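# Seat the white rod across the salt-spray chamber rails

## Task

Pick up the white rod resting on the bench. Set it at right angles across the salt-spray cabinet's chamber, next to the two rods already there, so that each end sits in a notch of the rails. The fog collector must stay upright. Release the rod once it is in place.

## Robot and tools

Robot: two 6-joint arms, left_arm and right_arm, each with a parallel two-finger gripper. Their bases sit on the table at left_arm (+0.036, +0.355, 0) m and right_arm (+0.018, -0.258, 0) m. Scene frame: origin on the tabletop midway between the arms, +x pointing out over the table, +z up, and left_arm on the +y side. The names left and right refer to the arms, not to image sides.

Joint order, used in every row and every per-joint list: waist (joint1), shoulder (joint2), elbow (joint3), wrist pitch (joint4), wrist yaw (joint5), wrist roll (joint6). Stated ranges in rad: waist -2.618 to 3.054, shoulder 0.000 to 3.142, elbow 0.000 to 3.142, wrist pitch -1.571 to 1.571, wrist yaw -1.571 to 1.571, wrist roll -2.094 to 2.094. A true end stop may sit up to 0.036 rad either side of these values.

Gripper: fingers point along its own +z, and they open and close along its y axis. The reported end_effector_position is the point between the pads, roughly 1 cm short of the fingertips. Reported hand positions can be off, more so at long reach.

execute_actions(actions): a list of actions run in sequence. Each action is a table of up to 15 rows; every row lasts one control step of 1/30 s, and if fewer than 15 rows are given the last one is repeated to fill 15 steps. Each row is a single list of 14 numbers in [-1, 1] covering both arms: left_arm's 6 joint values then its opening, then right_arm's 6 joint values then its opening. The joint values are offsets, scaled, from the angles the arm had when that action began (not from the previous row); for a call's first action that is the last reported state. A value of 1.0 equals 1.202 rad waist, 1.258 shoulder, 1.238 elbow, 2.073 wrist pitch, 2.022 wrist yaw and wrist roll. The opening is absolute, not an offset: +1 fully open, -1 closed. An empty list just returns the current state and images. An action asking any joint to go more than 0.036 rad beyond its range is rejected for both arms; if the first action is malformed or fails this check, nothing in the call runs. A joint pushed beyond its actual stop halts there, and the result may print "joint sent to its limit" (its absence proves nothing).

move(target, speed, blocking): target is one 14-number row laid out as above. Its joint values are offsets from the "Joint positions" of the most recent result that listed them, giving the destination; openings are absolute and sent at once. All joints of both arms progress in step, so grippers trace curves. speed (rad/s, 0.01 to 2, default 0.5) caps the joint that has the longest way to go; paths run 0.5 to 10 s and are cut off at 10 s. Moves ignore obstacles and the other arm, and faster moves strike harder; aiming past a contact presses harder. The result adds a "move:" line: ending (done, off_target, moving, held, fault), limits=held or limits=none, and each arm's joint furthest from target. With blocking=false the result comes after 0.5 s while motion continues; call wait or stop before sending further actions or moves.

wait(seconds): 0 to 10; arms keep their last command, and a running move keeps going. stop(): brakes the running move, needing some room; fingers continue. zoom_image(camera, region): camera is cam_left_wrist or cam_right_wrist, region [x0, y0, x1, y1] in pixels with (0,0) top-left, at most 504 by 504. read_manual(section): licence text only. finished_scene(scene): ends the given scene irreversibly; do it only after releasing and once the rod rests correctly.

Results: a state line giving each gripper's position (m) and quat_wxyz in the scene frame; Joint positions and Joint velocities per arm (six joints, then finger gap in m, 0.094 when fully open); Joint targets (what joints are currently driven toward); grip_measured on the same scale as the commanded opening. "joint command not followed" means a clearance check altered some joint targets. FAULT and OVER-TEMPERATURE FAULT lines mean an arm was stopped. Images come from cam_left_wrist then cam_right_wrist, both 504x504; a calibration (intrinsics and world-to-camera pose) is supplied and may be slightly off.

Motion notes: joint speed is capped, and each step the target may lead the measured angle by at most 0.202 (waist), 0.258 (shoulder), 0.238 (elbow), 0.573 (wrist pitch), 0.522 (yaw, roll) rad; if targets would shift the gripper more than 70 mm, they are scaled back. Big offsets may need several actions. Arms can droop under zero offsets; to hold one, command it back toward its desired angles.

Gripping: to hold the rod, command an opening roughly 0.03 below grip_measured; less gives a lighter hold. Pads push about 50 to 62 N. Readings can be off by about 1 mm.

Avoid: knocking anything off the table, toppling the fog collector, dropping or slamming the rod, hard pushes, and letting the arms collide. Sudden tugs on the held rod may occur, so grip firmly. Holding loads heats motors: MOTOR HOT appears at 75 °C, the arm halts at 90 °C, and at 100 °C it goes limp and falls.

Each tool is called after ">>>" as name(argument=value, ...) on one line, values as JSON.

## Session

>>> execute_actions(actions=[])

Scene clock: 0.00 s.
left_arm: end_effector_position=(+0.3648, +0.2053, +0.3026) grip_measured=+1.000 end_effector_quat_wxyz=(+0.241, +0.628, +0.687, +0.273) | right_arm: end_effector_position=(+0.5066, -0.5714, +0.2081) grip_measured=+1.000 end_effector_quat_wxyz=(+0.386, +0.529, +0.624, -0.426)
Joint names: [waist, shoulder, elbow, wrist pitch, wrist yaw, wrist roll]
Joint positions: left_arm=[-0.54   1.493  1.706 -1.2   -0.494  0.967  0.094] | right_arm=[-0.321  2.357  2.179 -0.667  1.1    0.655  0.094]
Joint velocities: left_arm=[ 0.017 -0.007 -0.002  0.081  0.022 -0.066  0.   ] | right_arm=[-0.002 -0.017 -0.027 -0.037  0.007  0.022  0.   ]
Motor temperatures (°C, as the motors report them): left_arm=[23 21 21 22 22 23] | right_arm=[23 22 21 22 21 23]
Joint targets: left_arm=[-0.540 1.486 1.713 -1.202 -0.492 0.960] | right_arm=[-0.321 2.339 2.191 -0.665 1.115 0.657]

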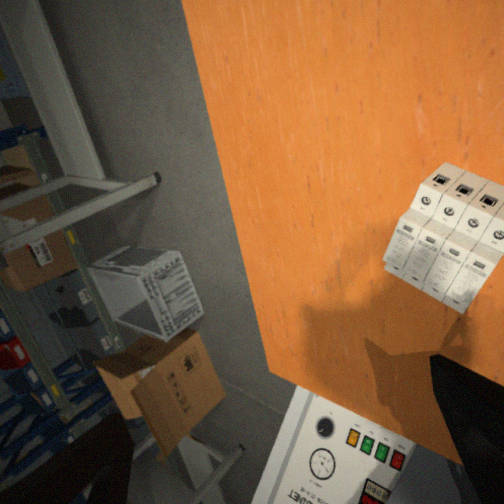

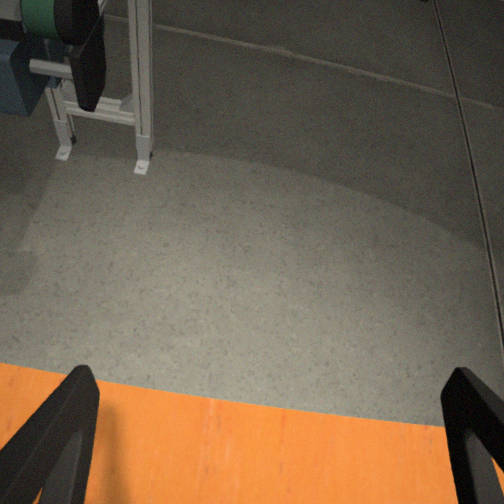

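>>> move(target=[0.948,-0.233,-0.0856,0.145,0.244,-0.478,1, 0.517,-0.920,-0.468,-0.112,-0.544,-0.324,1], speed=1.0)

Scene clock: 58.60 s.
left_arm: end_effector_position=(+0.3462, +0.5158, +0.3916) grip_measured=+1.000 end_effector_quat_wxyz=(+0.485, -0.199, +0.842, +0.124) | right_arm: end_effector_position=(+0.3450, -0.1502, +0.3996) grip_measured=+1.000 end_effector_quat_wxyz=(+0.509, -0.132, +0.847, +0.080)
Joint names: [waist, shoulder, elbow, wrist pitch, wrist yaw, wrist roll]
Joint positions: left_arm=[ 0.594  1.225  1.614 -0.91  -0.012  0.01   0.094] | right_arm=[ 0.294  1.198  1.603 -0.893  0.009  0.006  0.094]
Joint velocities: left_arm=[-0.012 -0.042  0.017 -0.037 -0.007  0.007  0.   ] | right_arm=[-0.002 -0.022  0.007  0.081 -0.037  0.066  0.   ]
Motor temperatures (°C, as the motors report them): left_arm=[23 24 24 26 23 23] | right_arm=[23 30 23 24 21 23]
Joint targets: left_arm=[0.599 1.201 1.600 -0.899 -0.000 0.001] | right_arm=[0.301 1.199 1.600 -0.899 0.001 -0.000]
move: off_target (left_arm); limits=none; left_arm: farthest joint: the shoulder, 0.025 radians from its target (0.294 radians at the start); right_arm: farthest joint: the wrist yaw, 0.009 radians from its target (1.100 radians at the start)
camera_calibration (this result's frames):
cam_left_wrist: T_world_to_cam=[[0.364046, -0.897061, -0.250503, 0.442158], [-0.79966, -0.163152, -0.577862, 0.63584], [0.477508, 0.410686, -0.776739, 0.0458331], [0, 0, 0, 1]] pos_world=[0.325604, 0.481558, 0.51379]
cam_right_wrist: T_world_to_cam=[[0.319635, -0.947264, 0.0229053, -0.257707], [-0.877513, -0.305046, -0.370023, 0.444364], [0.357496, 0.0981724, -0.92874, 0.369048], [0, 0, 0, 1]] pos_world=[0.340374, -0.144796, 0.513077]

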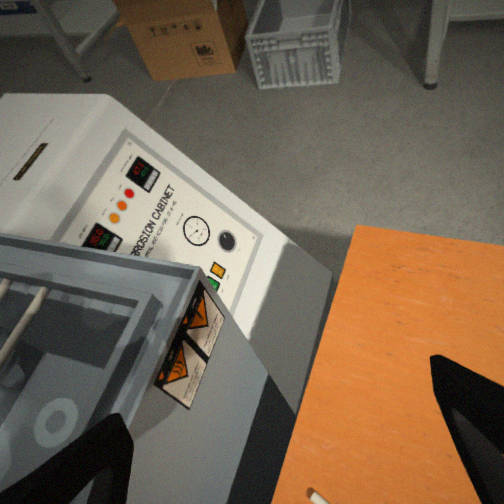

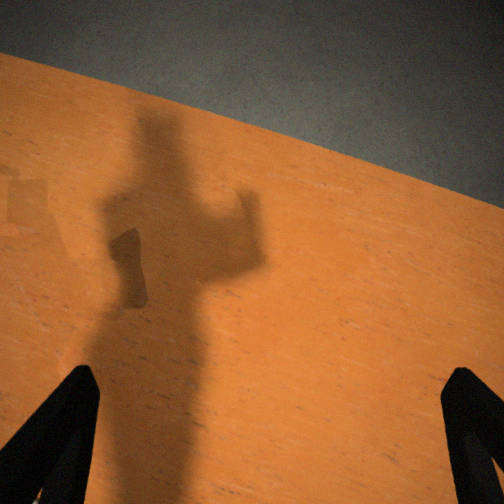

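>>> move(target=[0.70,-0.02,-0.011,0.005,0.006,-0.005,1, 0.63,0.0,0.0,0.22,0,0,1], speed=1.0)

Scene clock: 71.47 s.
left_arm: end_effector_position=(+0.1258, +0.6930, +0.3916) grip_measured=+1.000 end_effector_quat_wxyz=(+0.396, -0.524, +0.689, +0.307) | right_arm: end_effector_position=(+0.1967, +0.0695, +0.5021) grip_measured=+1.000 end_effector_quat_wxyz=(+0.591, -0.367, +0.627, +0.350)
Joint names: [waist, shoulder, elbow, wrist pitch, wrist yaw, wrist roll]
Joint positions: left_arm=[ 1.43   1.225  1.614 -0.91  -0.005  0.008  0.094] | right_arm=[ 1.045  1.198  1.603 -0.461  0.007  0.005  0.094]
Joint velocities: left_arm=[-0.002 -0.017 -0.017 -0.037 -0.022  0.037  0.   ] | right_arm=[0.002 0.012 0.012 0.007 0.007 0.022 0.   ]
Motor temperatures (°C, as the motors report them): left_arm=[23 24 24 28 23 23] | right_arm=[23 27 23 25 21 23]
Joint targets: left_arm=[1.435 1.199 1.600 -0.900 0.000 0.000] | right_arm=[1.051 1.198 1.603 -0.437 0.009 0.006]
move: off_target (left_arm, right_arm); limits=none; left_arm: farthest joint: the shoulder, 0.025 radians from its target (0.025 radians at the start); right_arm: farthest joint: the wrist pitch, 0.024 radians from its target (0.456 radians at the start)
camera_calibration (this result's frames):
cam_left_wrist: T_world_to_cam=[[0.909284, -0.336209, -0.245288, 0.222066], [-0.415561, -0.701439, -0.579044, 0.813679], [0.0226249, 0.628448, -0.777523, -0.0150864], [0, 0, 0, 1]] pos_world=[0.136553, 0.654888, 0.513897]
cam_right_wrist: T_world_to_cam=[[0.875865, -0.482005, 0.0230704, -0.146336], [-0.317537, -0.611686, -0.724576, 0.508276], [0.363361, 0.627305, -0.688808, 0.337347], [0, 0, 0, 1]] pos_world=[0.166988, 0.0287507, 0.604028]

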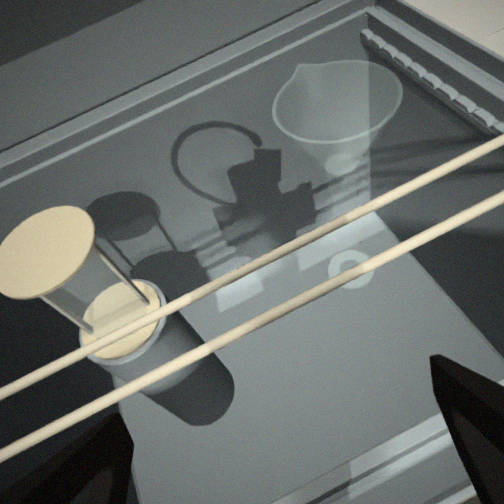

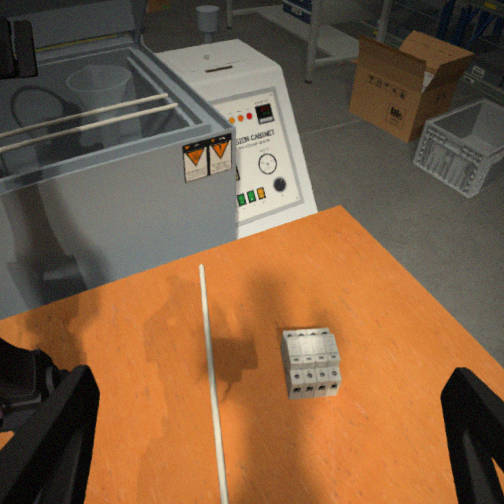

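>>> zoom_image(camera="cam_right_wrist", region=[0, 0, 260, 200])

>>> zoom_image(camera="cam_left_wrist", region=[300, 0, 504, 204])

Region (0, 0, 260, 200) of cam_right_wrist's 504x504 image, scaled by 1.938, with more detail than that image has; it fills the top 388 rows of this view, and the rest is white.

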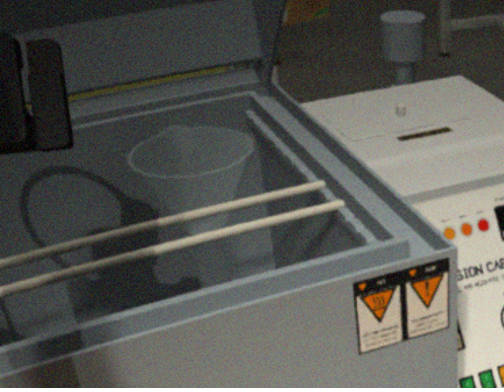

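Region (300, 0, 504, 204) of cam_left_wrist's 504x504 image, scaled by 2.471, with more detail than that image has.

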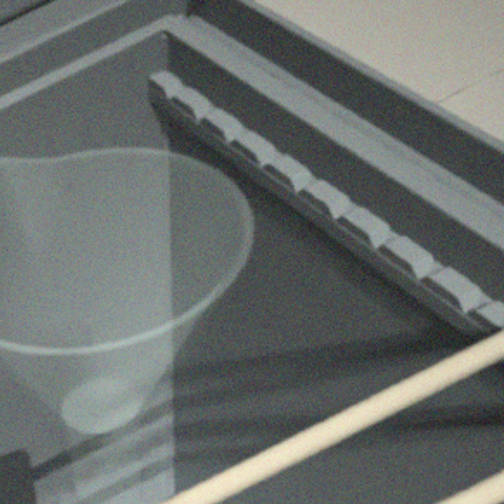

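>>> zoom_image(camera="cam_left_wrist", region=[252, 100, 504, 352])

>>> zoom_image(camera="cam_left_wrist", region=[0, 200, 252, 452])

Region (252, 100, 504, 352) of cam_left_wrist's 504x504 image, scaled by 2.000, with more detail than that image has.

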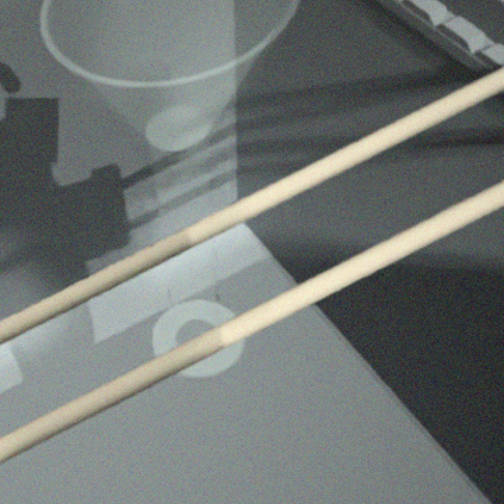

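Region (0, 200, 252, 452) of cam_left_wrist's 504x504 image, scaled by 2.000, with more detail than that image has.

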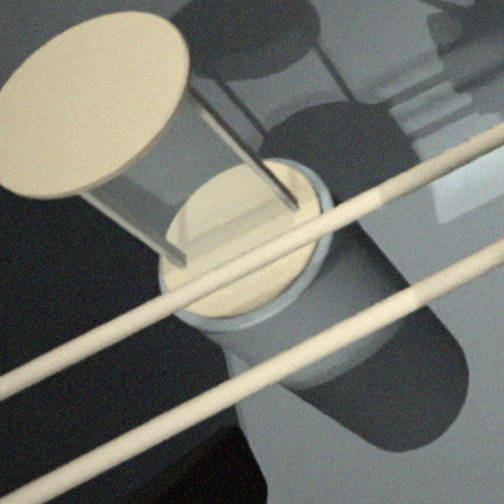

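>>> move(target=[0.33,-0.02,-0.011,0.005,0.002,-0.004,1, 0.0,0.0,0.0,-0.23,0,0,1], speed=0.8)

Scene clock: 128.80 s.
left_arm: end_effector_position=(-0.0095, +0.7020, +0.3916) grip_measured=+1.000 end_effector_quat_wxyz=(-0.329, +0.647, -0.575, -0.378) | right_arm: end_effector_position=(+0.1807, +0.0402, +0.3914) grip_measured=+1.000 end_effector_quat_wxyz=(+0.430, -0.439, +0.747, +0.253)
Joint names: [waist, shoulder, elbow, wrist pitch, wrist yaw, wrist roll]
Joint positions: left_arm=[ 1.82   1.225  1.614 -0.91  -0.004  0.008  0.094] | right_arm=[ 1.045  1.198  1.603 -0.931  0.007  0.005  0.094]
Joint velocities: left_arm=[-0.012  0.007 -0.002 -0.007 -0.037 -0.007  0.   ] | right_arm=[-0.012 -0.007 -0.007  0.022 -0.007  0.007  0.   ]
Motor temperatures (°C, as the motors report them): left_arm=[23 24 24 32 23 23] | right_arm=[23 25 23 28 21 23]
Joint targets: left_arm=[1.826 1.199 1.600 -0.900 -0.002 -0.000] | right_arm=[1.045 1.198 1.603 -0.938 0.007 0.005]
move: off_target (left_arm); limits=none; left_arm: farthest joint: the shoulder, 0.025 radians from its target (0.025 radians at the start); right_arm: farthest joint: the wrist pitch, 0.007 radians from its target (0.477 radians at the start)
camera_calibration (this result's frames):
cam_left_wrist: T_world_to_cam=[[0.969052, 0.0345984, -0.244418, 0.0880223], [-0.117297, -0.806673, -0.57924, 0.84051], [-0.217207, 0.589984, -0.77765, 0.00712737], [0, 0, 0, 1]] pos_world=[0.0148396, 0.670767, 0.513914]
cam_right_wrist: T_world_to_cam=[[0.881054, -0.47249, 0.0222754, -0.144917], [-0.438766, -0.833947, -0.334688, 0.283409], [0.176713, 0.285105, -0.942066, 0.431833], [0, 0, 0, 1]] pos_world=[0.175719, 0.0447585, 0.504896]

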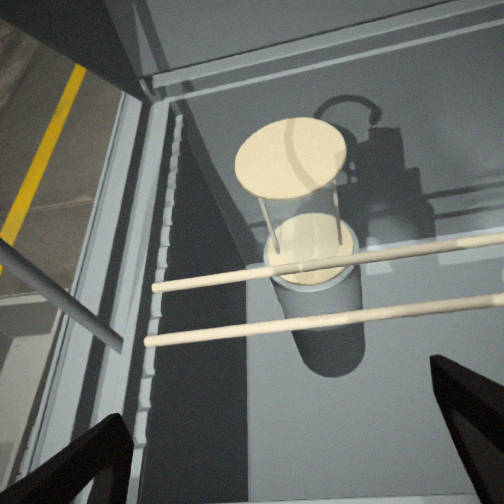

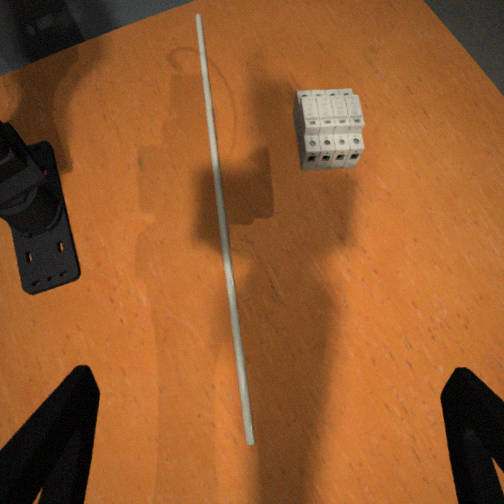

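>>> zoom_image(camera="cam_left_wrist", region=[90, 230, 250, 390])

>>> zoom_image(camera="cam_left_wrist", region=[60, 350, 214, 504])

Region (90, 230, 250, 390) of cam_left_wrist's 504x504 image, scaled by 3.150, with more detail than that image has.

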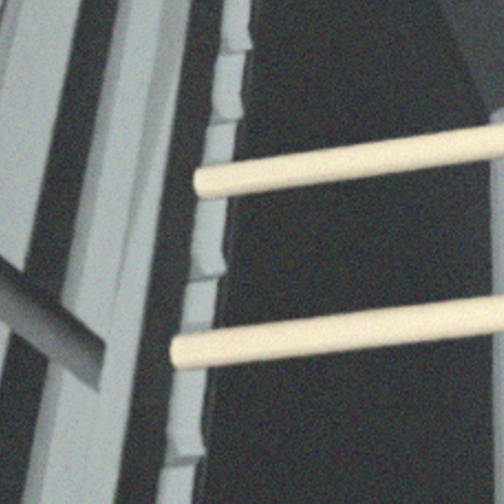

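Region (60, 350, 214, 504) of cam_left_wrist's 504x504 image, scaled by 3.273, with more detail than that image has.

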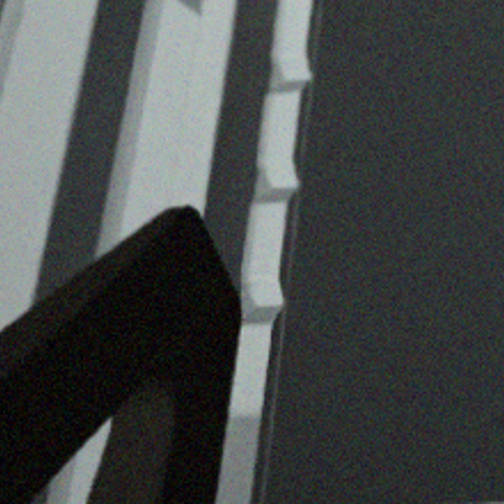

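>>> move(target=[-0.62,-0.02,-0.011,0.005,0.002,-0.004,1, -0.35,0.0,0.0,0.15,0,0,1], speed=1.0)

Scene clock: 222.23 s.
left_arm: end_effector_position=(+0.2364, +0.6415, +0.3917) grip_measured=+1.000 end_effector_quat_wxyz=(+0.444, -0.395, +0.770, +0.233) | right_arm: end_effector_position=(+0.3078, -0.0341, +0.4571) grip_measured=+1.000 end_effector_quat_wxyz=(+0.585, -0.250, +0.746, +0.199)
Joint names: [waist, shoulder, elbow, wrist pitch, wrist yaw, wrist roll]
Joint positions: left_arm=[ 1.081  1.225  1.614 -0.91  -0.002  0.008  0.094] | right_arm=[ 0.632  1.198  1.603 -0.644  0.006  0.005  0.094]
Joint velocities: left_arm=[ 0.002  0.002 -0.017  0.037 -0.066  0.007  0.   ] | right_arm=[ 0.012  0.012  0.007 -0.022 -0.037 -0.007  0.   ]
Motor temperatures (°C, as the motors report them): left_arm=[23 24 24 36 23 23] | right_arm=[23 24 23 28 21 23]
Joint targets: left_arm=[1.075 1.199 1.600 -0.900 0.000 -0.000] | right_arm=[0.624 1.198 1.603 -0.620 0.007 0.005]
move: off_target (left_arm, right_arm); limits=none; left_arm: farthest joint: the shoulder, 0.025 radians from its target (0.025 radians at the start); right_arm: farthest joint: the wrist pitch, 0.024 radians from its target (0.311 radians at the start)
camera_calibration (this result's frames):
cam_left_wrist: T_world_to_cam=[[0.738348, -0.628915, -0.243534, 0.331672], [-0.630663, -0.515906, -0.579746, 0.755658], [0.23897, 0.581642, -0.777551, -0.00625109], [0, 0, 0, 1]] pos_world=[0.23317, 0.602077, 0.514002]
cam_right_wrist: T_world_to_cam=[[0.612617, -0.790039, 0.0231876, -0.222078], [-0.631345, -0.50679, -0.586999, 0.484953], [0.475504, 0.344967, -0.809255, 0.341852], [0, 0, 0, 1]] pos_world=[0.279669, -0.0476085, 0.566462]

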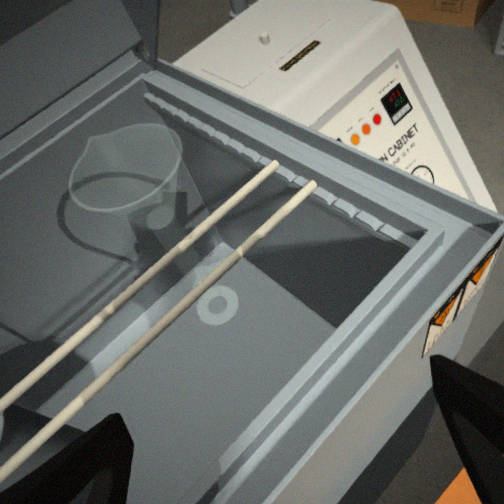

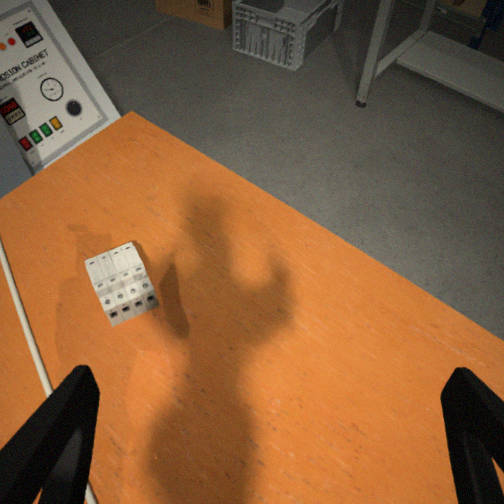

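>>> zoom_image(camera="cam_left_wrist", region=[250, 130, 450, 270])

Region (250, 130, 450, 270) of cam_left_wrist's 504x504 image, scaled by 2.520, with more detail than that image has; it fills the top 353 rows of this view, and the rest is white.

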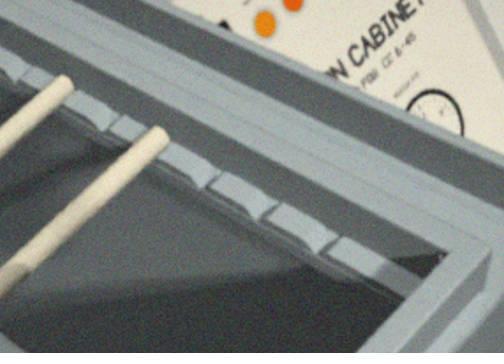

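>>> move(target=[-1.0,0.185,-0.258,-0.235,0.001,0.825,0.0, 0,0,0,0.01,0,0,1], speed=1.0)

Scene clock: 304.47 s.
left_arm: end_effector_position=(+0.2797, +0.2973, +0.1576) grip_measured=+0.002 end_effector_quat_wxyz=(+0.018, +0.816, +0.577, +0.021) | right_arm: end_effector_position=(+0.3078, -0.0341, +0.4572) grip_measured=+1.000 end_effector_quat_wxyz=(+0.585, -0.250, +0.746, +0.199)
Joint names: [waist, shoulder, elbow, wrist pitch, wrist yaw, wrist roll]
Joint positions: left_arm=[-0.116  1.443  1.303 -1.375 -0.008  1.669  0.047] | right_arm=[ 0.632  1.198  1.603 -0.644  0.006  0.005  0.094]
Joint velocities: left_arm=[ 0.002  0.007  0.002 -0.007 -0.066  0.022  0.001] | right_arm=[ 0.002  0.002  0.002 -0.066  0.007 -0.051  0.   ]
Motor temperatures (°C, as the motors report them): left_arm=[23 24 25 37 23 23] | right_arm=[23 24 24 30 21 23]
Joint targets: left_arm=[-0.121 1.457 1.294 -1.397 -0.000 1.676] | right_arm=[0.632 1.198 1.603 -0.624 0.006 0.005]
move: off_target (left_arm, right_arm); limits=none; left_arm: farthest joint: the wrist pitch, 0.022 radians from its target (0.487 radians at the start); right_arm: farthest joint: the wrist pitch, 0.021 radians from its target (0.021 radians at the start)
camera_calibration (this result's frames):
cam_left_wrist: T_world_to_cam=[[-0.826436, 0.555354, -0.0926578, 0.0880486], [0.474928, 0.776, 0.41505, -0.380432], [0.302402, 0.299007, -0.905068, 0.0879961], [0, 0, 0, 1]] pos_world=[0.226834, 0.220006, 0.245699]
cam_right_wrist: T_world_to_cam=[[0.61261, -0.790045, 0.023188, -0.222078], [-0.631168, -0.506653, -0.587308, 0.485116], [0.475748, 0.345155, -0.809031, 0.341742], [0, 0, 0, 1]] pos_world=[0.279654, -0.0476202, 0.566542]

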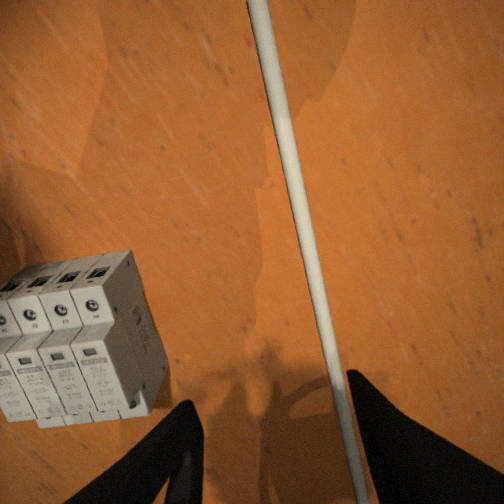

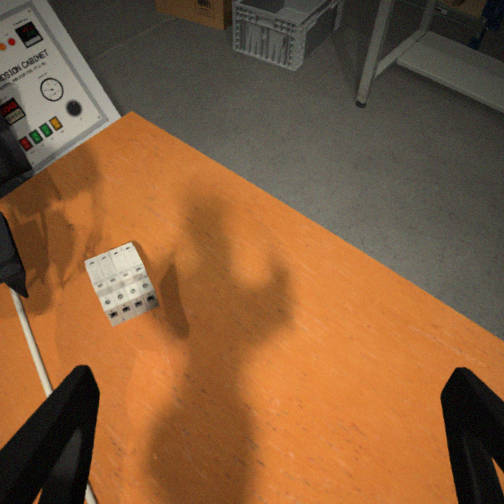

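>>> move(target=[-0.068,0.0755,-0.374,0.241,0.006,-0.041,0.0, 0,0,0,0.01,0,0,1], speed=0.6)

Scene clock: 336.90 s.
left_arm: end_effector_position=(+0.2635, +0.2831, +0.0267) grip_measured=+0.002 end_effector_quat_wxyz=(+0.002, +0.816, +0.578, +0.007) | right_arm: end_effector_position=(+0.3078, -0.0341, +0.4572) grip_measured=+1.000 end_effector_quat_wxyz=(+0.585, -0.250, +0.746, +0.199)
Joint names: [waist, shoulder, elbow, wrist pitch, wrist yaw, wrist roll]
Joint positions: left_arm=[-0.19   1.525  0.846 -0.879 -0.008  1.593  0.047] | right_arm=[ 0.632  1.198  1.603 -0.644  0.006  0.005  0.094]
Joint velocities: left_arm=[ 0.002  0.012  0.002 -0.051  0.007 -0.051 -0.001] | right_arm=[-0.022 -0.007 -0.002 -0.007 -0.037 -0.095  0.   ]
Motor temperatures (°C, as the motors report them): left_arm=[23 24 25 32 23 23] | right_arm=[23 24 24 30 21 23]
Joint targets: left_arm=[-0.198 1.538 0.840 -0.876 0.004 1.586] | right_arm=[0.632 1.198 1.603 -0.623 0.006 0.005]
move: off_target (right_arm); limits=none; left_arm: farthest joint: the shoulder, 0.012 radians from its target (0.095 radians at the start); right_arm: farthest joint: the wrist pitch, 0.021 radians from its target (0.021 radians at the start)
camera_calibration (this result's frames):
cam_left_wrist: T_world_to_cam=[[-0.830737, 0.554159, -0.0527624, 0.0708532], [0.490296, 0.77328, 0.402055, -0.310288], [0.263603, 0.308133, -0.914094, -0.0135087], [0, 0, 0, 1]] pos_world=[0.214554, 0.204838, 0.116143]
cam_right_wrist: T_world_to_cam=[[0.61261, -0.790045, 0.023188, -0.222078], [-0.631168, -0.506653, -0.587308, 0.485116], [0.475748, 0.345155, -0.809031, 0.341742], [0, 0, 0, 1]] pos_world=[0.279654, -0.0476202, 0.566542]

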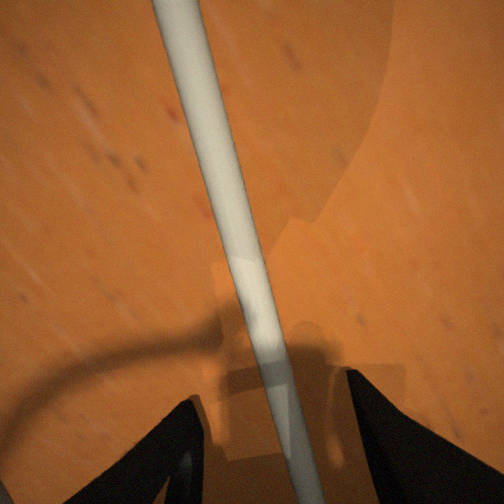

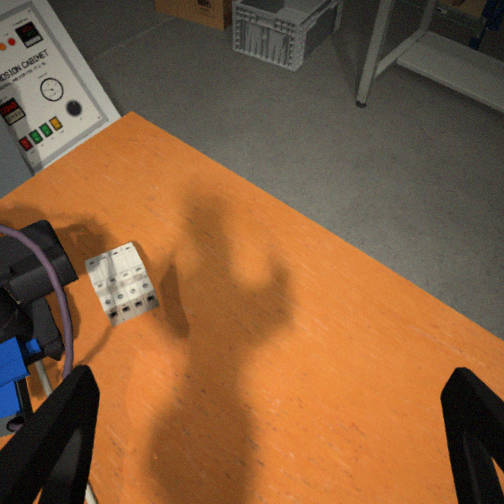

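>>> move(target=[-0.005,0.0326,-0.034,0.032,0.006,-0.002,0.0, 0,0,0,0.01,0,0,1], speed=0.15)

Scene clock: 345.20 s.
left_arm: end_effector_position=(+0.2659, +0.2823, +0.0165) grip_measured=+0.002 end_effector_quat_wxyz=(+0.007, +0.816, +0.578, +0.010) | right_arm: end_effector_position=(+0.3078, -0.0341, +0.4572) grip_measured=+1.000 end_effector_quat_wxyz=(+0.585, -0.250, +0.746, +0.199)
Joint names: [waist, shoulder, elbow, wrist pitch, wrist yaw, wrist roll]
Joint positions: left_arm=[-0.19   1.545  0.819 -0.823 -0.008  1.593  0.047] | right_arm=[ 0.632  1.198  1.603 -0.644  0.006  0.005  0.094]
Joint velocities: left_arm=[-0.007 -0.012  0.002 -0.066 -0.007  0.007  0.   ] | right_arm=[ 0.002 -0.012 -0.002 -0.051 -0.022 -0.066  0.   ]
Motor temperatures (°C, as the motors report them): left_arm=[23 24 25 32 23 23] | right_arm=[23 24 24 30 21 23]
Joint targets: left_arm=[-0.196 1.566 0.804 -0.813 0.004 1.589] | right_arm=[0.632 1.198 1.603 -0.623 0.006 0.005]
move: off_target (left_arm, right_arm); limits=none; left_arm: farthest joint: the shoulder, 0.021 radians from its target (0.041 radians at the start); right_arm: farthest joint: the wrist pitch, 0.021 radians from its target (0.021 radians at the start)
camera_calibration (this result's frames):
cam_left_wrist: T_world_to_cam=[[-0.830172, 0.553975, -0.0626658, 0.0727366], [0.486348, 0.77457, 0.40436, -0.306127], [0.272544, 0.30521, -0.912451, -0.0247104], [0, 0, 0, 1]] pos_world=[0.216003, 0.204364, 0.105796]
cam_right_wrist: T_world_to_cam=[[0.61261, -0.790045, 0.023188, -0.222078], [-0.631168, -0.506653, -0.587308, 0.485116], [0.475748, 0.345155, -0.809031, 0.341742], [0, 0, 0, 1]] pos_world=[0.279654, -0.0476202, 0.566542]

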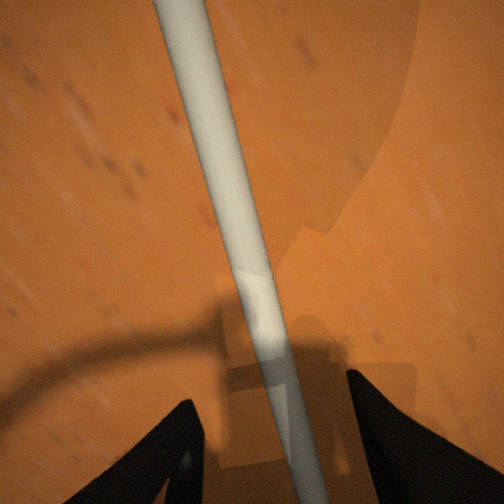

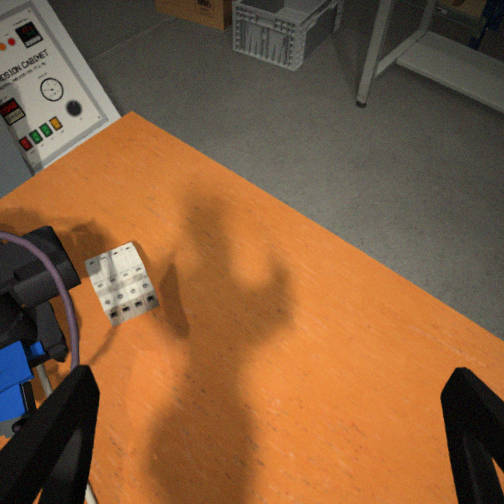

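>>> move(target=[-0.003,0.027,-0.018,0.014,0.006,-0.002,0.0, 0,0,0,0.01,0,0,1], speed=0.1)

Scene clock: 352.77 s.
left_arm: end_effector_position=(+0.2659, +0.2823, +0.0165) grip_measured=+0.002 end_effector_quat_wxyz=(+0.007, +0.816, +0.578, +0.010) | right_arm: end_effector_position=(+0.3078, -0.0341, +0.4572) grip_measured=+1.000 end_effector_quat_wxyz=(+0.585, -0.250, +0.746, +0.199)
Joint names: [waist, shoulder, elbow, wrist pitch, wrist yaw, wrist roll]
Joint positions: left_arm=[-0.19   1.545  0.819 -0.823 -0.008  1.593  0.047] | right_arm=[ 0.632  1.198  1.603 -0.644  0.006  0.005  0.094]
Joint velocities: left_arm=[-0.002 -0.007  0.002 -0.051  0.022  0.007 -0.001] | right_arm=[-0.007 -0.007  0.002 -0.037  0.051  0.037  0.   ]
Motor temperatures (°C, as the motors report them): left_arm=[23 24 25 31 23 23] | right_arm=[23 24 24 31 21 23]
Joint targets: left_arm=[-0.194 1.579 0.797 -0.795 0.004 1.589] | right_arm=[0.632 1.198 1.603 -0.623 0.006 0.005]
move: off_target (left_arm, right_arm); limits=none; left_arm: farthest joint: the shoulder, 0.034 radians from its target (0.034 radians at the start); right_arm: farthest joint: the wrist pitch, 0.021 radians from its target (0.021 radians at the start)
camera_calibration (this result's frames):
cam_left_wrist: T_world_to_cam=[[-0.830149, 0.553967, -0.0630324, 0.0728299], [0.486202, 0.774618, 0.404444, -0.306125], [0.272875, 0.305102, -0.912388, -0.0247826], [0, 0, 0, 1]] pos_world=[0.216061, 0.204345, 0.10579]
cam_right_wrist: T_world_to_cam=[[0.61261, -0.790045, 0.023188, -0.222078], [-0.631168, -0.506653, -0.587308, 0.485116], [0.475748, 0.345155, -0.809031, 0.341742], [0, 0, 0, 1]] pos_world=[0.279654, -0.0476202, 0.566542]

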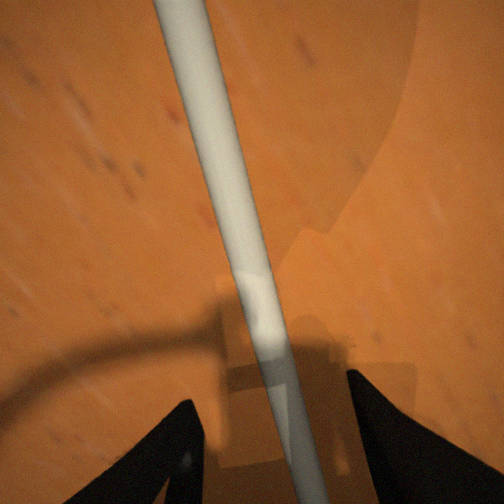

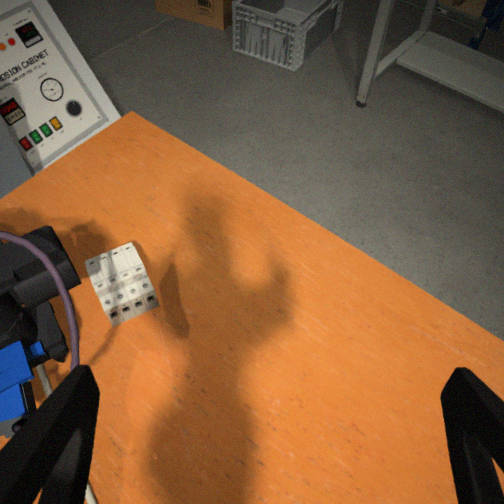

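>>> execute_actions(actions=[[[0,-0.004,0,0,0,0,-0.1,0,0,0,0.01,0,0,1],[0,-0.004,0,0,0,0,-0.2,0,0,0,0.01,0,0,1],[0,-0.004,0,0,0,0,-0.3,0,0,0,0.01,0,0,1],[0,-0.004,0,0,0,0,-0.4,0,0,0,0.01,0,0,1],[0,-0.004,0,0,0,0,-0.5,0,0,0,0.01,0,0,1],[0,-0.004,0,0,0,0,-0.55,0,0,0,0.01,0,0,1],[0,-0.004,0,0,0,0,-0.6,0,0,0,0.01,0,0,1],[0,-0.004,0,0,0,0,-0.65,0,0,0,0.01,0,0,1],[0,-0.004,0,0,0,0,-0.7,0,0,0,0.01,0,0,1],[0,-0.004,0,0,0,0,-0.73,0,0,0,0.01,0,0,1],[0,-0.004,0,0,0,0,-0.76,0,0,0,0.01,0,0,1],[0,-0.004,0,0,0,0,-0.78,0,0,0,0.01,0,0,1],[0,-0.004,0,0,0,0,-0.80,0,0,0,0.01,0,0,1],[0,-0.004,0,0,0,0,-0.82,0,0,0,0.01,0,0,1],[0,-0.004,0,0,0,0,-0.83,0,0,0,0.01,0,0,1]],[[0,0,0,0,0,0,-0.83,0,0,0,0,0,0,1]]])

Scene clock: 364.43 s.
left_arm: end_effector_position=(+0.2668, +0.2821, +0.0166) grip_measured=-0.817 end_effector_quat_wxyz=(+0.008, +0.816, +0.578, +0.011) | right_arm: end_effector_position=(+0.3078, -0.0341, +0.4572) grip_measured=+1.000 end_effector_quat_wxyz=(+0.585, -0.250, +0.746, +0.199)
Joint names: [waist, shoulder, elbow, wrist pitch, wrist yaw, wrist roll]
Joint positions: left_arm=[-0.19   1.545  0.819 -0.82  -0.008  1.593  0.009] | right_arm=[ 0.632  1.198  1.603 -0.644  0.006  0.005  0.094]
Joint velocities: left_arm=[-0.022 -0.012  0.002  0.066  0.037 -0.081 -0.001] | right_arm=[-0.007 -0.002  0.022  0.007 -0.037 -0.037  0.   ]
Motor temperatures (°C, as the motors report them): left_arm=[23 24 24 31 23 23] | right_arm=[23 24 24 31 21 23]
Joint targets: left_arm=[-0.190 1.545 0.819 -0.820 -0.008 1.593] | right_arm=[0.632 1.198 1.603 -0.644 0.006 0.005]
camera_calibration (this result's frames):
cam_left_wrist: T_world_to_cam=[[-0.829935, 0.553914, -0.0662296, 0.0736442], [0.484825, 0.774908, 0.40554, -0.306115], [0.275956, 0.304463, -0.911675, -0.0255832], [0, 0, 0, 1]] pos_world=[0.216592, 0.204207, 0.105696]
cam_right_wrist: T_world_to_cam=[[0.61261, -0.790045, 0.023188, -0.222078], [-0.631168, -0.506653, -0.587308, 0.485116], [0.475748, 0.345155, -0.809031, 0.341742], [0, 0, 0, 1]] pos_world=[0.279654, -0.0476202, 0.566542]

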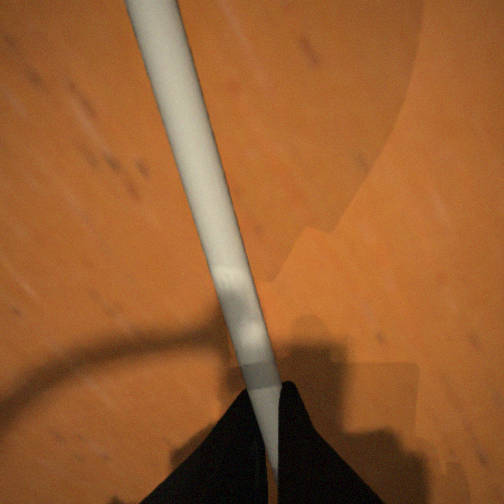

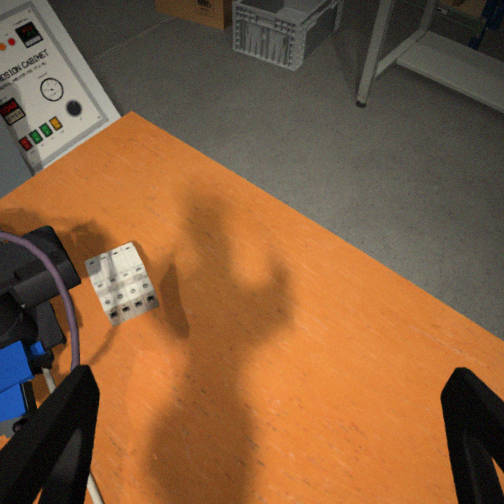

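>>> execute_actions(actions=[[[0,0,0,0,0,0,-0.85,0,0,0,0,0,0,1]]])

Scene clock: 398.37 s.
left_arm: end_effector_position=(+0.2668, +0.2821, +0.0166) grip_measured=-0.830 end_effector_quat_wxyz=(+0.008, +0.816, +0.578, +0.011) | right_arm: end_effector_position=(+0.3078, -0.0341, +0.4572) grip_measured=+1.000 end_effector_quat_wxyz=(+0.585, -0.250, +0.746, +0.199)
Joint names: [waist, shoulder, elbow, wrist pitch, wrist yaw, wrist roll]
Joint positions: left_arm=[-0.19   1.545  0.819 -0.82  -0.008  1.593  0.008] | right_arm=[ 0.632  1.198  1.603 -0.644  0.006  0.005  0.094]
Joint velocities: left_arm=[-0.012 -0.012 -0.007  0.022 -0.007 -0.095 -0.001] | right_arm=[-0.007 -0.007 -0.007 -0.022  0.022 -0.051  0.   ]
Motor temperatures (°C, as the motors report them): left_arm=[23 25 25 30 23 23] | right_arm=[23 24 24 30 21 23]
Joint targets: left_arm=[-0.190 1.545 0.819 -0.820 -0.008 1.593] | right_arm=[0.632 1.198 1.603 -0.644 0.006 0.005]
camera_calibration (this result's frames):
cam_left_wrist: T_world_to_cam=[[-0.829935, 0.553914, -0.0662296, 0.0736442], [0.484825, 0.774908, 0.40554, -0.306115], [0.275956, 0.304463, -0.911675, -0.0255832], [0, 0, 0, 1]] pos_world=[0.216592, 0.204207, 0.105696]
cam_right_wrist: T_world_to_cam=[[0.61261, -0.790045, 0.023188, -0.222078], [-0.631168, -0.506653, -0.587308, 0.485116], [0.475748, 0.345155, -0.809031, 0.341742], [0, 0, 0, 1]] pos_world=[0.279654, -0.0476202, 0.566542]

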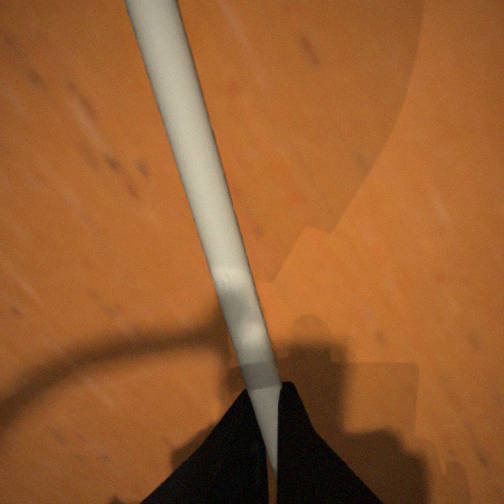

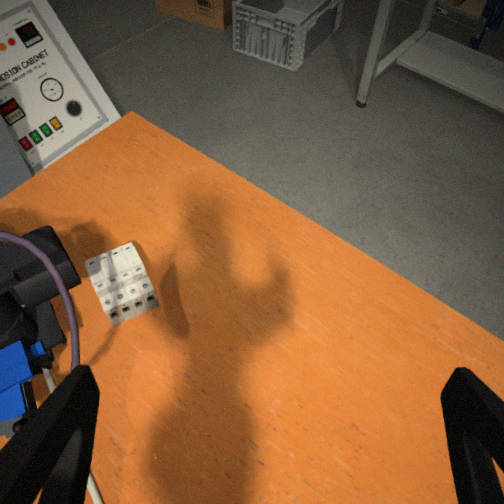

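>>> move(target=[-0.0915,-0.278,0.675,-0.328,-0.089,-0.163,-0.865, 0,0,0,0,0,0,1], speed=0.5)

Scene clock: 480.37 s.
left_arm: end_effector_position=(+0.2723, +0.2864, +0.3065) grip_measured=-0.830 end_effector_quat_wxyz=(+0.189, +0.707, +0.656, +0.184) | right_arm: end_effector_position=(+0.3078, -0.0341, +0.4572) grip_measured=+1.000 end_effector_quat_wxyz=(+0.585, -0.250, +0.746, +0.199)
Joint names: [waist, shoulder, elbow, wrist pitch, wrist yaw, wrist roll]
Joint positions: left_arm=[-0.292  1.212  1.637 -1.491 -0.183  1.276  0.008] | right_arm=[ 0.632  1.198  1.603 -0.644  0.006  0.005  0.094]
Joint velocities: left_arm=[ 0.017 -0.017  0.002  0.022  0.037 -0.007 -0.001] | right_arm=[-0.017  0.002  0.002 -0.037 -0.022 -0.081  0.   ]
Motor temperatures (°C, as the motors report them): left_arm=[23 25 26 28 22 23] | right_arm=[23 24 24 30 21 23]
Joint targets: left_arm=[-0.300 1.195 1.655 -1.500 -0.188 1.263] | right_arm=[0.632 1.198 1.603 -0.644 0.006 0.005]
move: done; limits=none; left_arm: farthest joint: the elbow, 0.018 radians from its target (0.835 radians at the start); right_arm: farthest joint: the waist, 0.000 radians from its target (0.000 radians at the start)
camera_calibration (this result's frames):
cam_left_wrist: T_world_to_cam=[[-0.790777, 0.311595, -0.526859, 0.294973], [0.0467513, 0.888966, 0.455582, -0.358473], [0.610317, 0.335632, -0.717541, 0.0763764], [0, 0, 0, 1]] pos_world=[0.203403, 0.201124, 0.373526]
cam_right_wrist: T_world_to_cam=[[0.61261, -0.790045, 0.023188, -0.222078], [-0.631168, -0.506653, -0.587308, 0.485116], [0.475748, 0.345155, -0.809031, 0.341742], [0, 0, 0, 1]] pos_world=[0.279654, -0.0476202, 0.566542]

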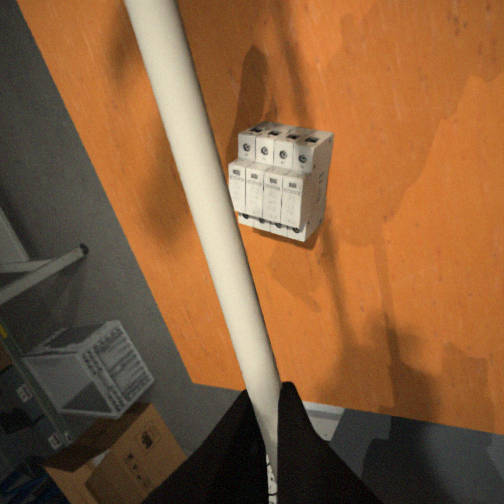

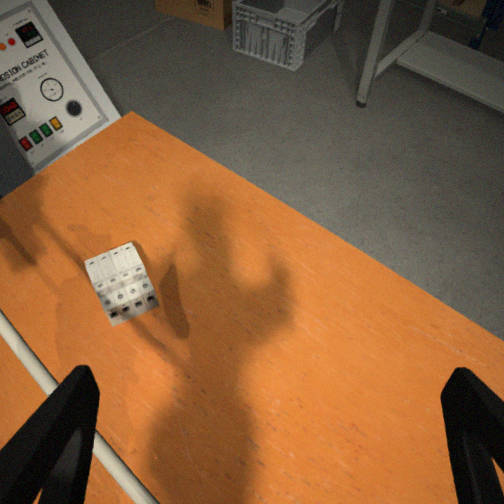

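>>> move(target=[0.72,-0.0135,0.0145,-0.004,-0.002,-0.006,-0.865, 0.4725,0.3196,0.4015,0.118,-0.151,0,1], speed=0.7)

Scene clock: 508.13 s.
left_arm: end_effector_position=(+0.2378, +0.4897, +0.3034) grip_measured=-0.830 end_effector_quat_wxyz=(+0.084, +0.370, +0.893, +0.242) | right_arm: end_effector_position=(+0.1250, +0.1915, +0.5596) grip_measured=+1.000 end_effector_quat_wxyz=(+0.528, -0.476, +0.499, +0.495)
Joint names: [waist, shoulder, elbow, wrist pitch, wrist yaw, wrist roll]
Joint positions: left_arm=[ 0.566  1.212  1.632 -1.507 -0.195  1.275  0.008] | right_arm=[ 1.197  1.601  2.074 -0.423 -0.291  0.005  0.094]
Joint velocities: left_arm=[-0.007 -0.007  0.002  0.007  0.022  0.051 -0.001] | right_arm=[-0.002 -0.007  0.012  0.051 -0.037 -0.066  0.   ]
Motor temperatures (°C, as the motors report them): left_arm=[23 25 27 29 22 23] | right_arm=[23 24 24 30 21 23]
Joint targets: left_arm=[0.573 1.195 1.655 -1.500 -0.187 1.264] | right_arm=[1.200 1.600 2.100 -0.399 -0.299 0.005]
move: off_target (left_arm, right_arm); limits=none; left_arm: farthest joint: the elbow, 0.023 radians from its target (0.023 radians at the start); right_arm: farthest joint: the elbow, 0.026 radians from its target (0.497 radians at the start)
camera_calibration (this result's frames):
cam_left_wrist: T_world_to_cam=[[-0.762036, -0.399658, -0.509486, 0.538855], [-0.635605, 0.611996, 0.470602, -0.242818], [0.123724, 0.682447, -0.720387, -0.0261901], [0, 0, 0, 1]] pos_world=[0.259531, 0.381835, 0.369943]
cam_right_wrist: T_world_to_cam=[[0.997754, -0.0556256, 0.0373153, -0.130917], [-0.00438719, -0.610165, -0.792262, 0.600317], [0.0668385, 0.790319, -0.609039, 0.287702], [0, 0, 0, 1]] pos_world=[0.114027, 0.131633, 0.655715]

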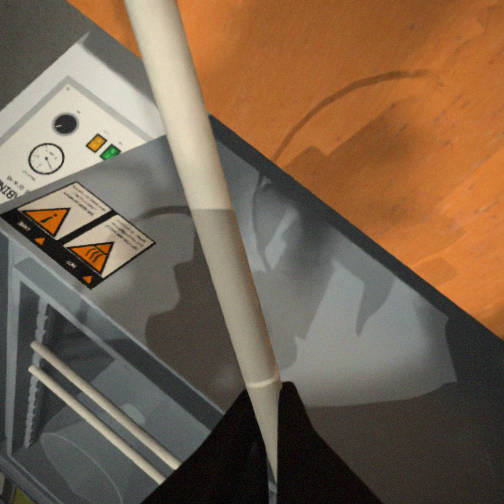

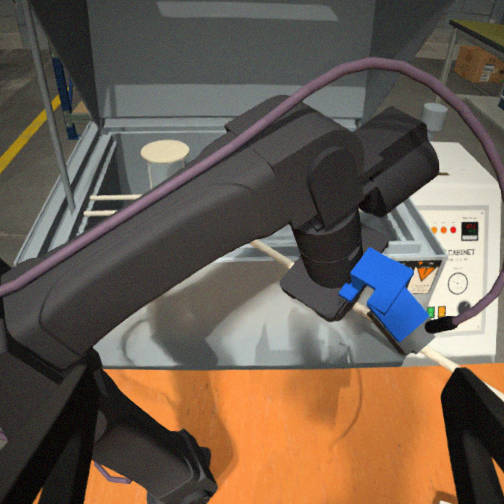

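>>> move(target=[0.697,-0.0135,0.0186,0.003,0.004,-0.005,-0.865, 0,0,0.02,0.01,0,0,1], speed=0.7)

Scene clock: 518.47 s.
left_arm: end_effector_position=(+0.0727, +0.5951, +0.3034) grip_measured=-0.830 end_effector_quat_wxyz=(-0.020, -0.021, +0.966, +0.255) | right_arm: end_effector_position=(+0.1249, +0.1915, +0.5596) grip_measured=+1.000 end_effector_quat_wxyz=(+0.528, -0.476, +0.499, +0.495)
Joint names: [waist, shoulder, elbow, wrist pitch, wrist yaw, wrist roll]
Joint positions: left_arm=[ 1.396  1.212  1.632 -1.507 -0.194  1.275  0.008] | right_arm=[ 1.197  1.601  2.074 -0.423 -0.292  0.005  0.094]
Joint velocities: left_arm=[-0.002 -0.012  0.002  0.037  0.007 -0.022  0.001] | right_arm=[-0.007  0.002 -0.002 -0.007 -0.051  0.007  0.   ]
Motor temperatures (°C, as the motors report them): left_arm=[23 24 27 29 22 23] | right_arm=[23 25 25 31 21 23]
Joint targets: left_arm=[1.404 1.195 1.655 -1.501 -0.187 1.265] | right_arm=[1.197 1.601 2.099 -0.402 -0.291 0.005]
move: off_target (left_arm, right_arm); limits=none; left_arm: farthest joint: the elbow, 0.023 radians from its target (0.023 radians at the start); right_arm: farthest joint: the elbow, 0.024 radians from its target (0.024 radians at the start)
camera_calibration (this result's frames):
cam_left_wrist: T_world_to_cam=[[-0.218916, -0.832189, -0.509449, 0.673123], [-0.881024, -0.0558185, 0.469766, 0.00331752], [-0.419371, 0.551676, -0.720959, 0.0397428], [0, 0, 0, 1]] pos_world=[0.166947, 0.538425, 0.370016]
cam_right_wrist: T_world_to_cam=[[0.997795, -0.0548648, 0.037352, -0.130953], [-0.00389369, -0.610179, -0.792254, 0.600256], [0.0662583, 0.790362, -0.609047, 0.287773], [0, 0, 0, 1]] pos_world=[0.113934, 0.131634, 0.655714]

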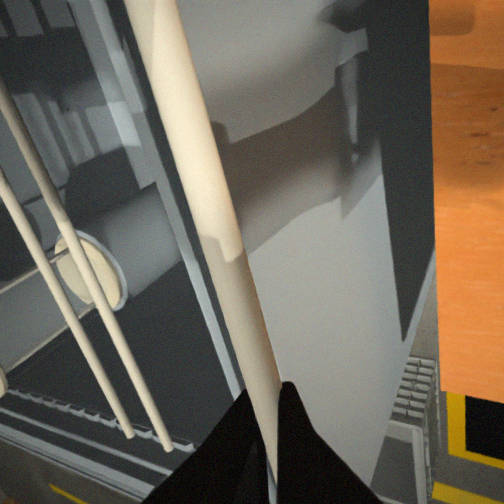

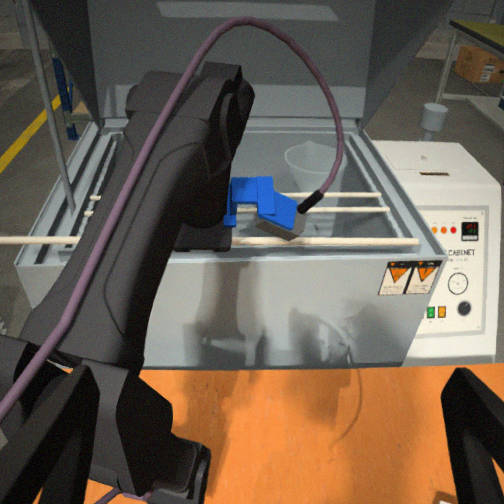

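>>> zoom_image(camera="cam_right_wrist", region=[260, 120, 460, 280])

>>> zoom_image(camera="cam_right_wrist", region=[0, 120, 200, 280])

>>> zoom_image(camera="cam_left_wrist", region=[0, 300, 280, 504])

Region (260, 120, 460, 280) of cam_right_wrist's 504x504 image, scaled by 2.520, with more detail than that image has; it fills the top 403 rows of this view, and the rest is white.

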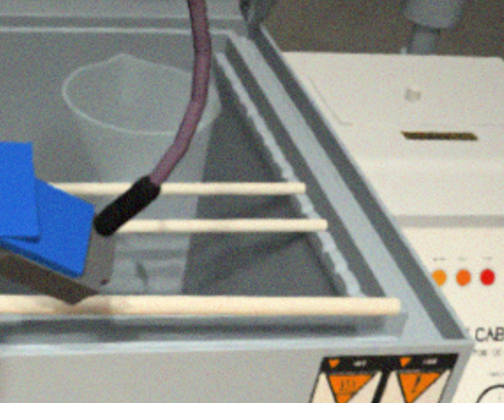

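Region (0, 120, 200, 280) of cam_right_wrist's 504x504 image, scaled by 2.520, with more detail than that image has; it fills the top 403 rows of this view, and the rest is white.

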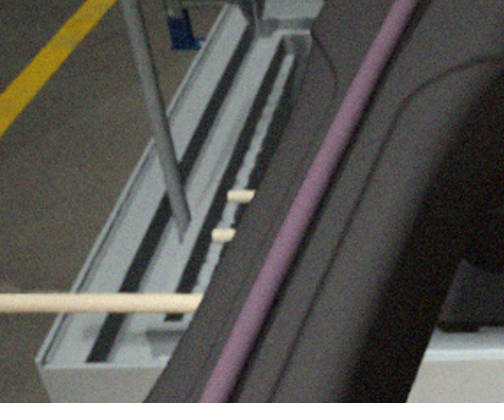

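Region (0, 300, 280, 504) of cam_left_wrist's 504x504 image, scaled by 1.800, with more detail than that image has; it fills the top 367 rows of this view, and the rest is white.

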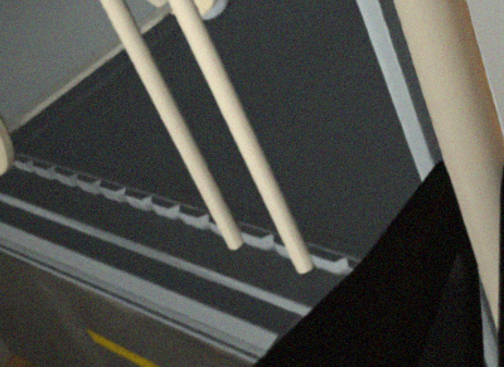

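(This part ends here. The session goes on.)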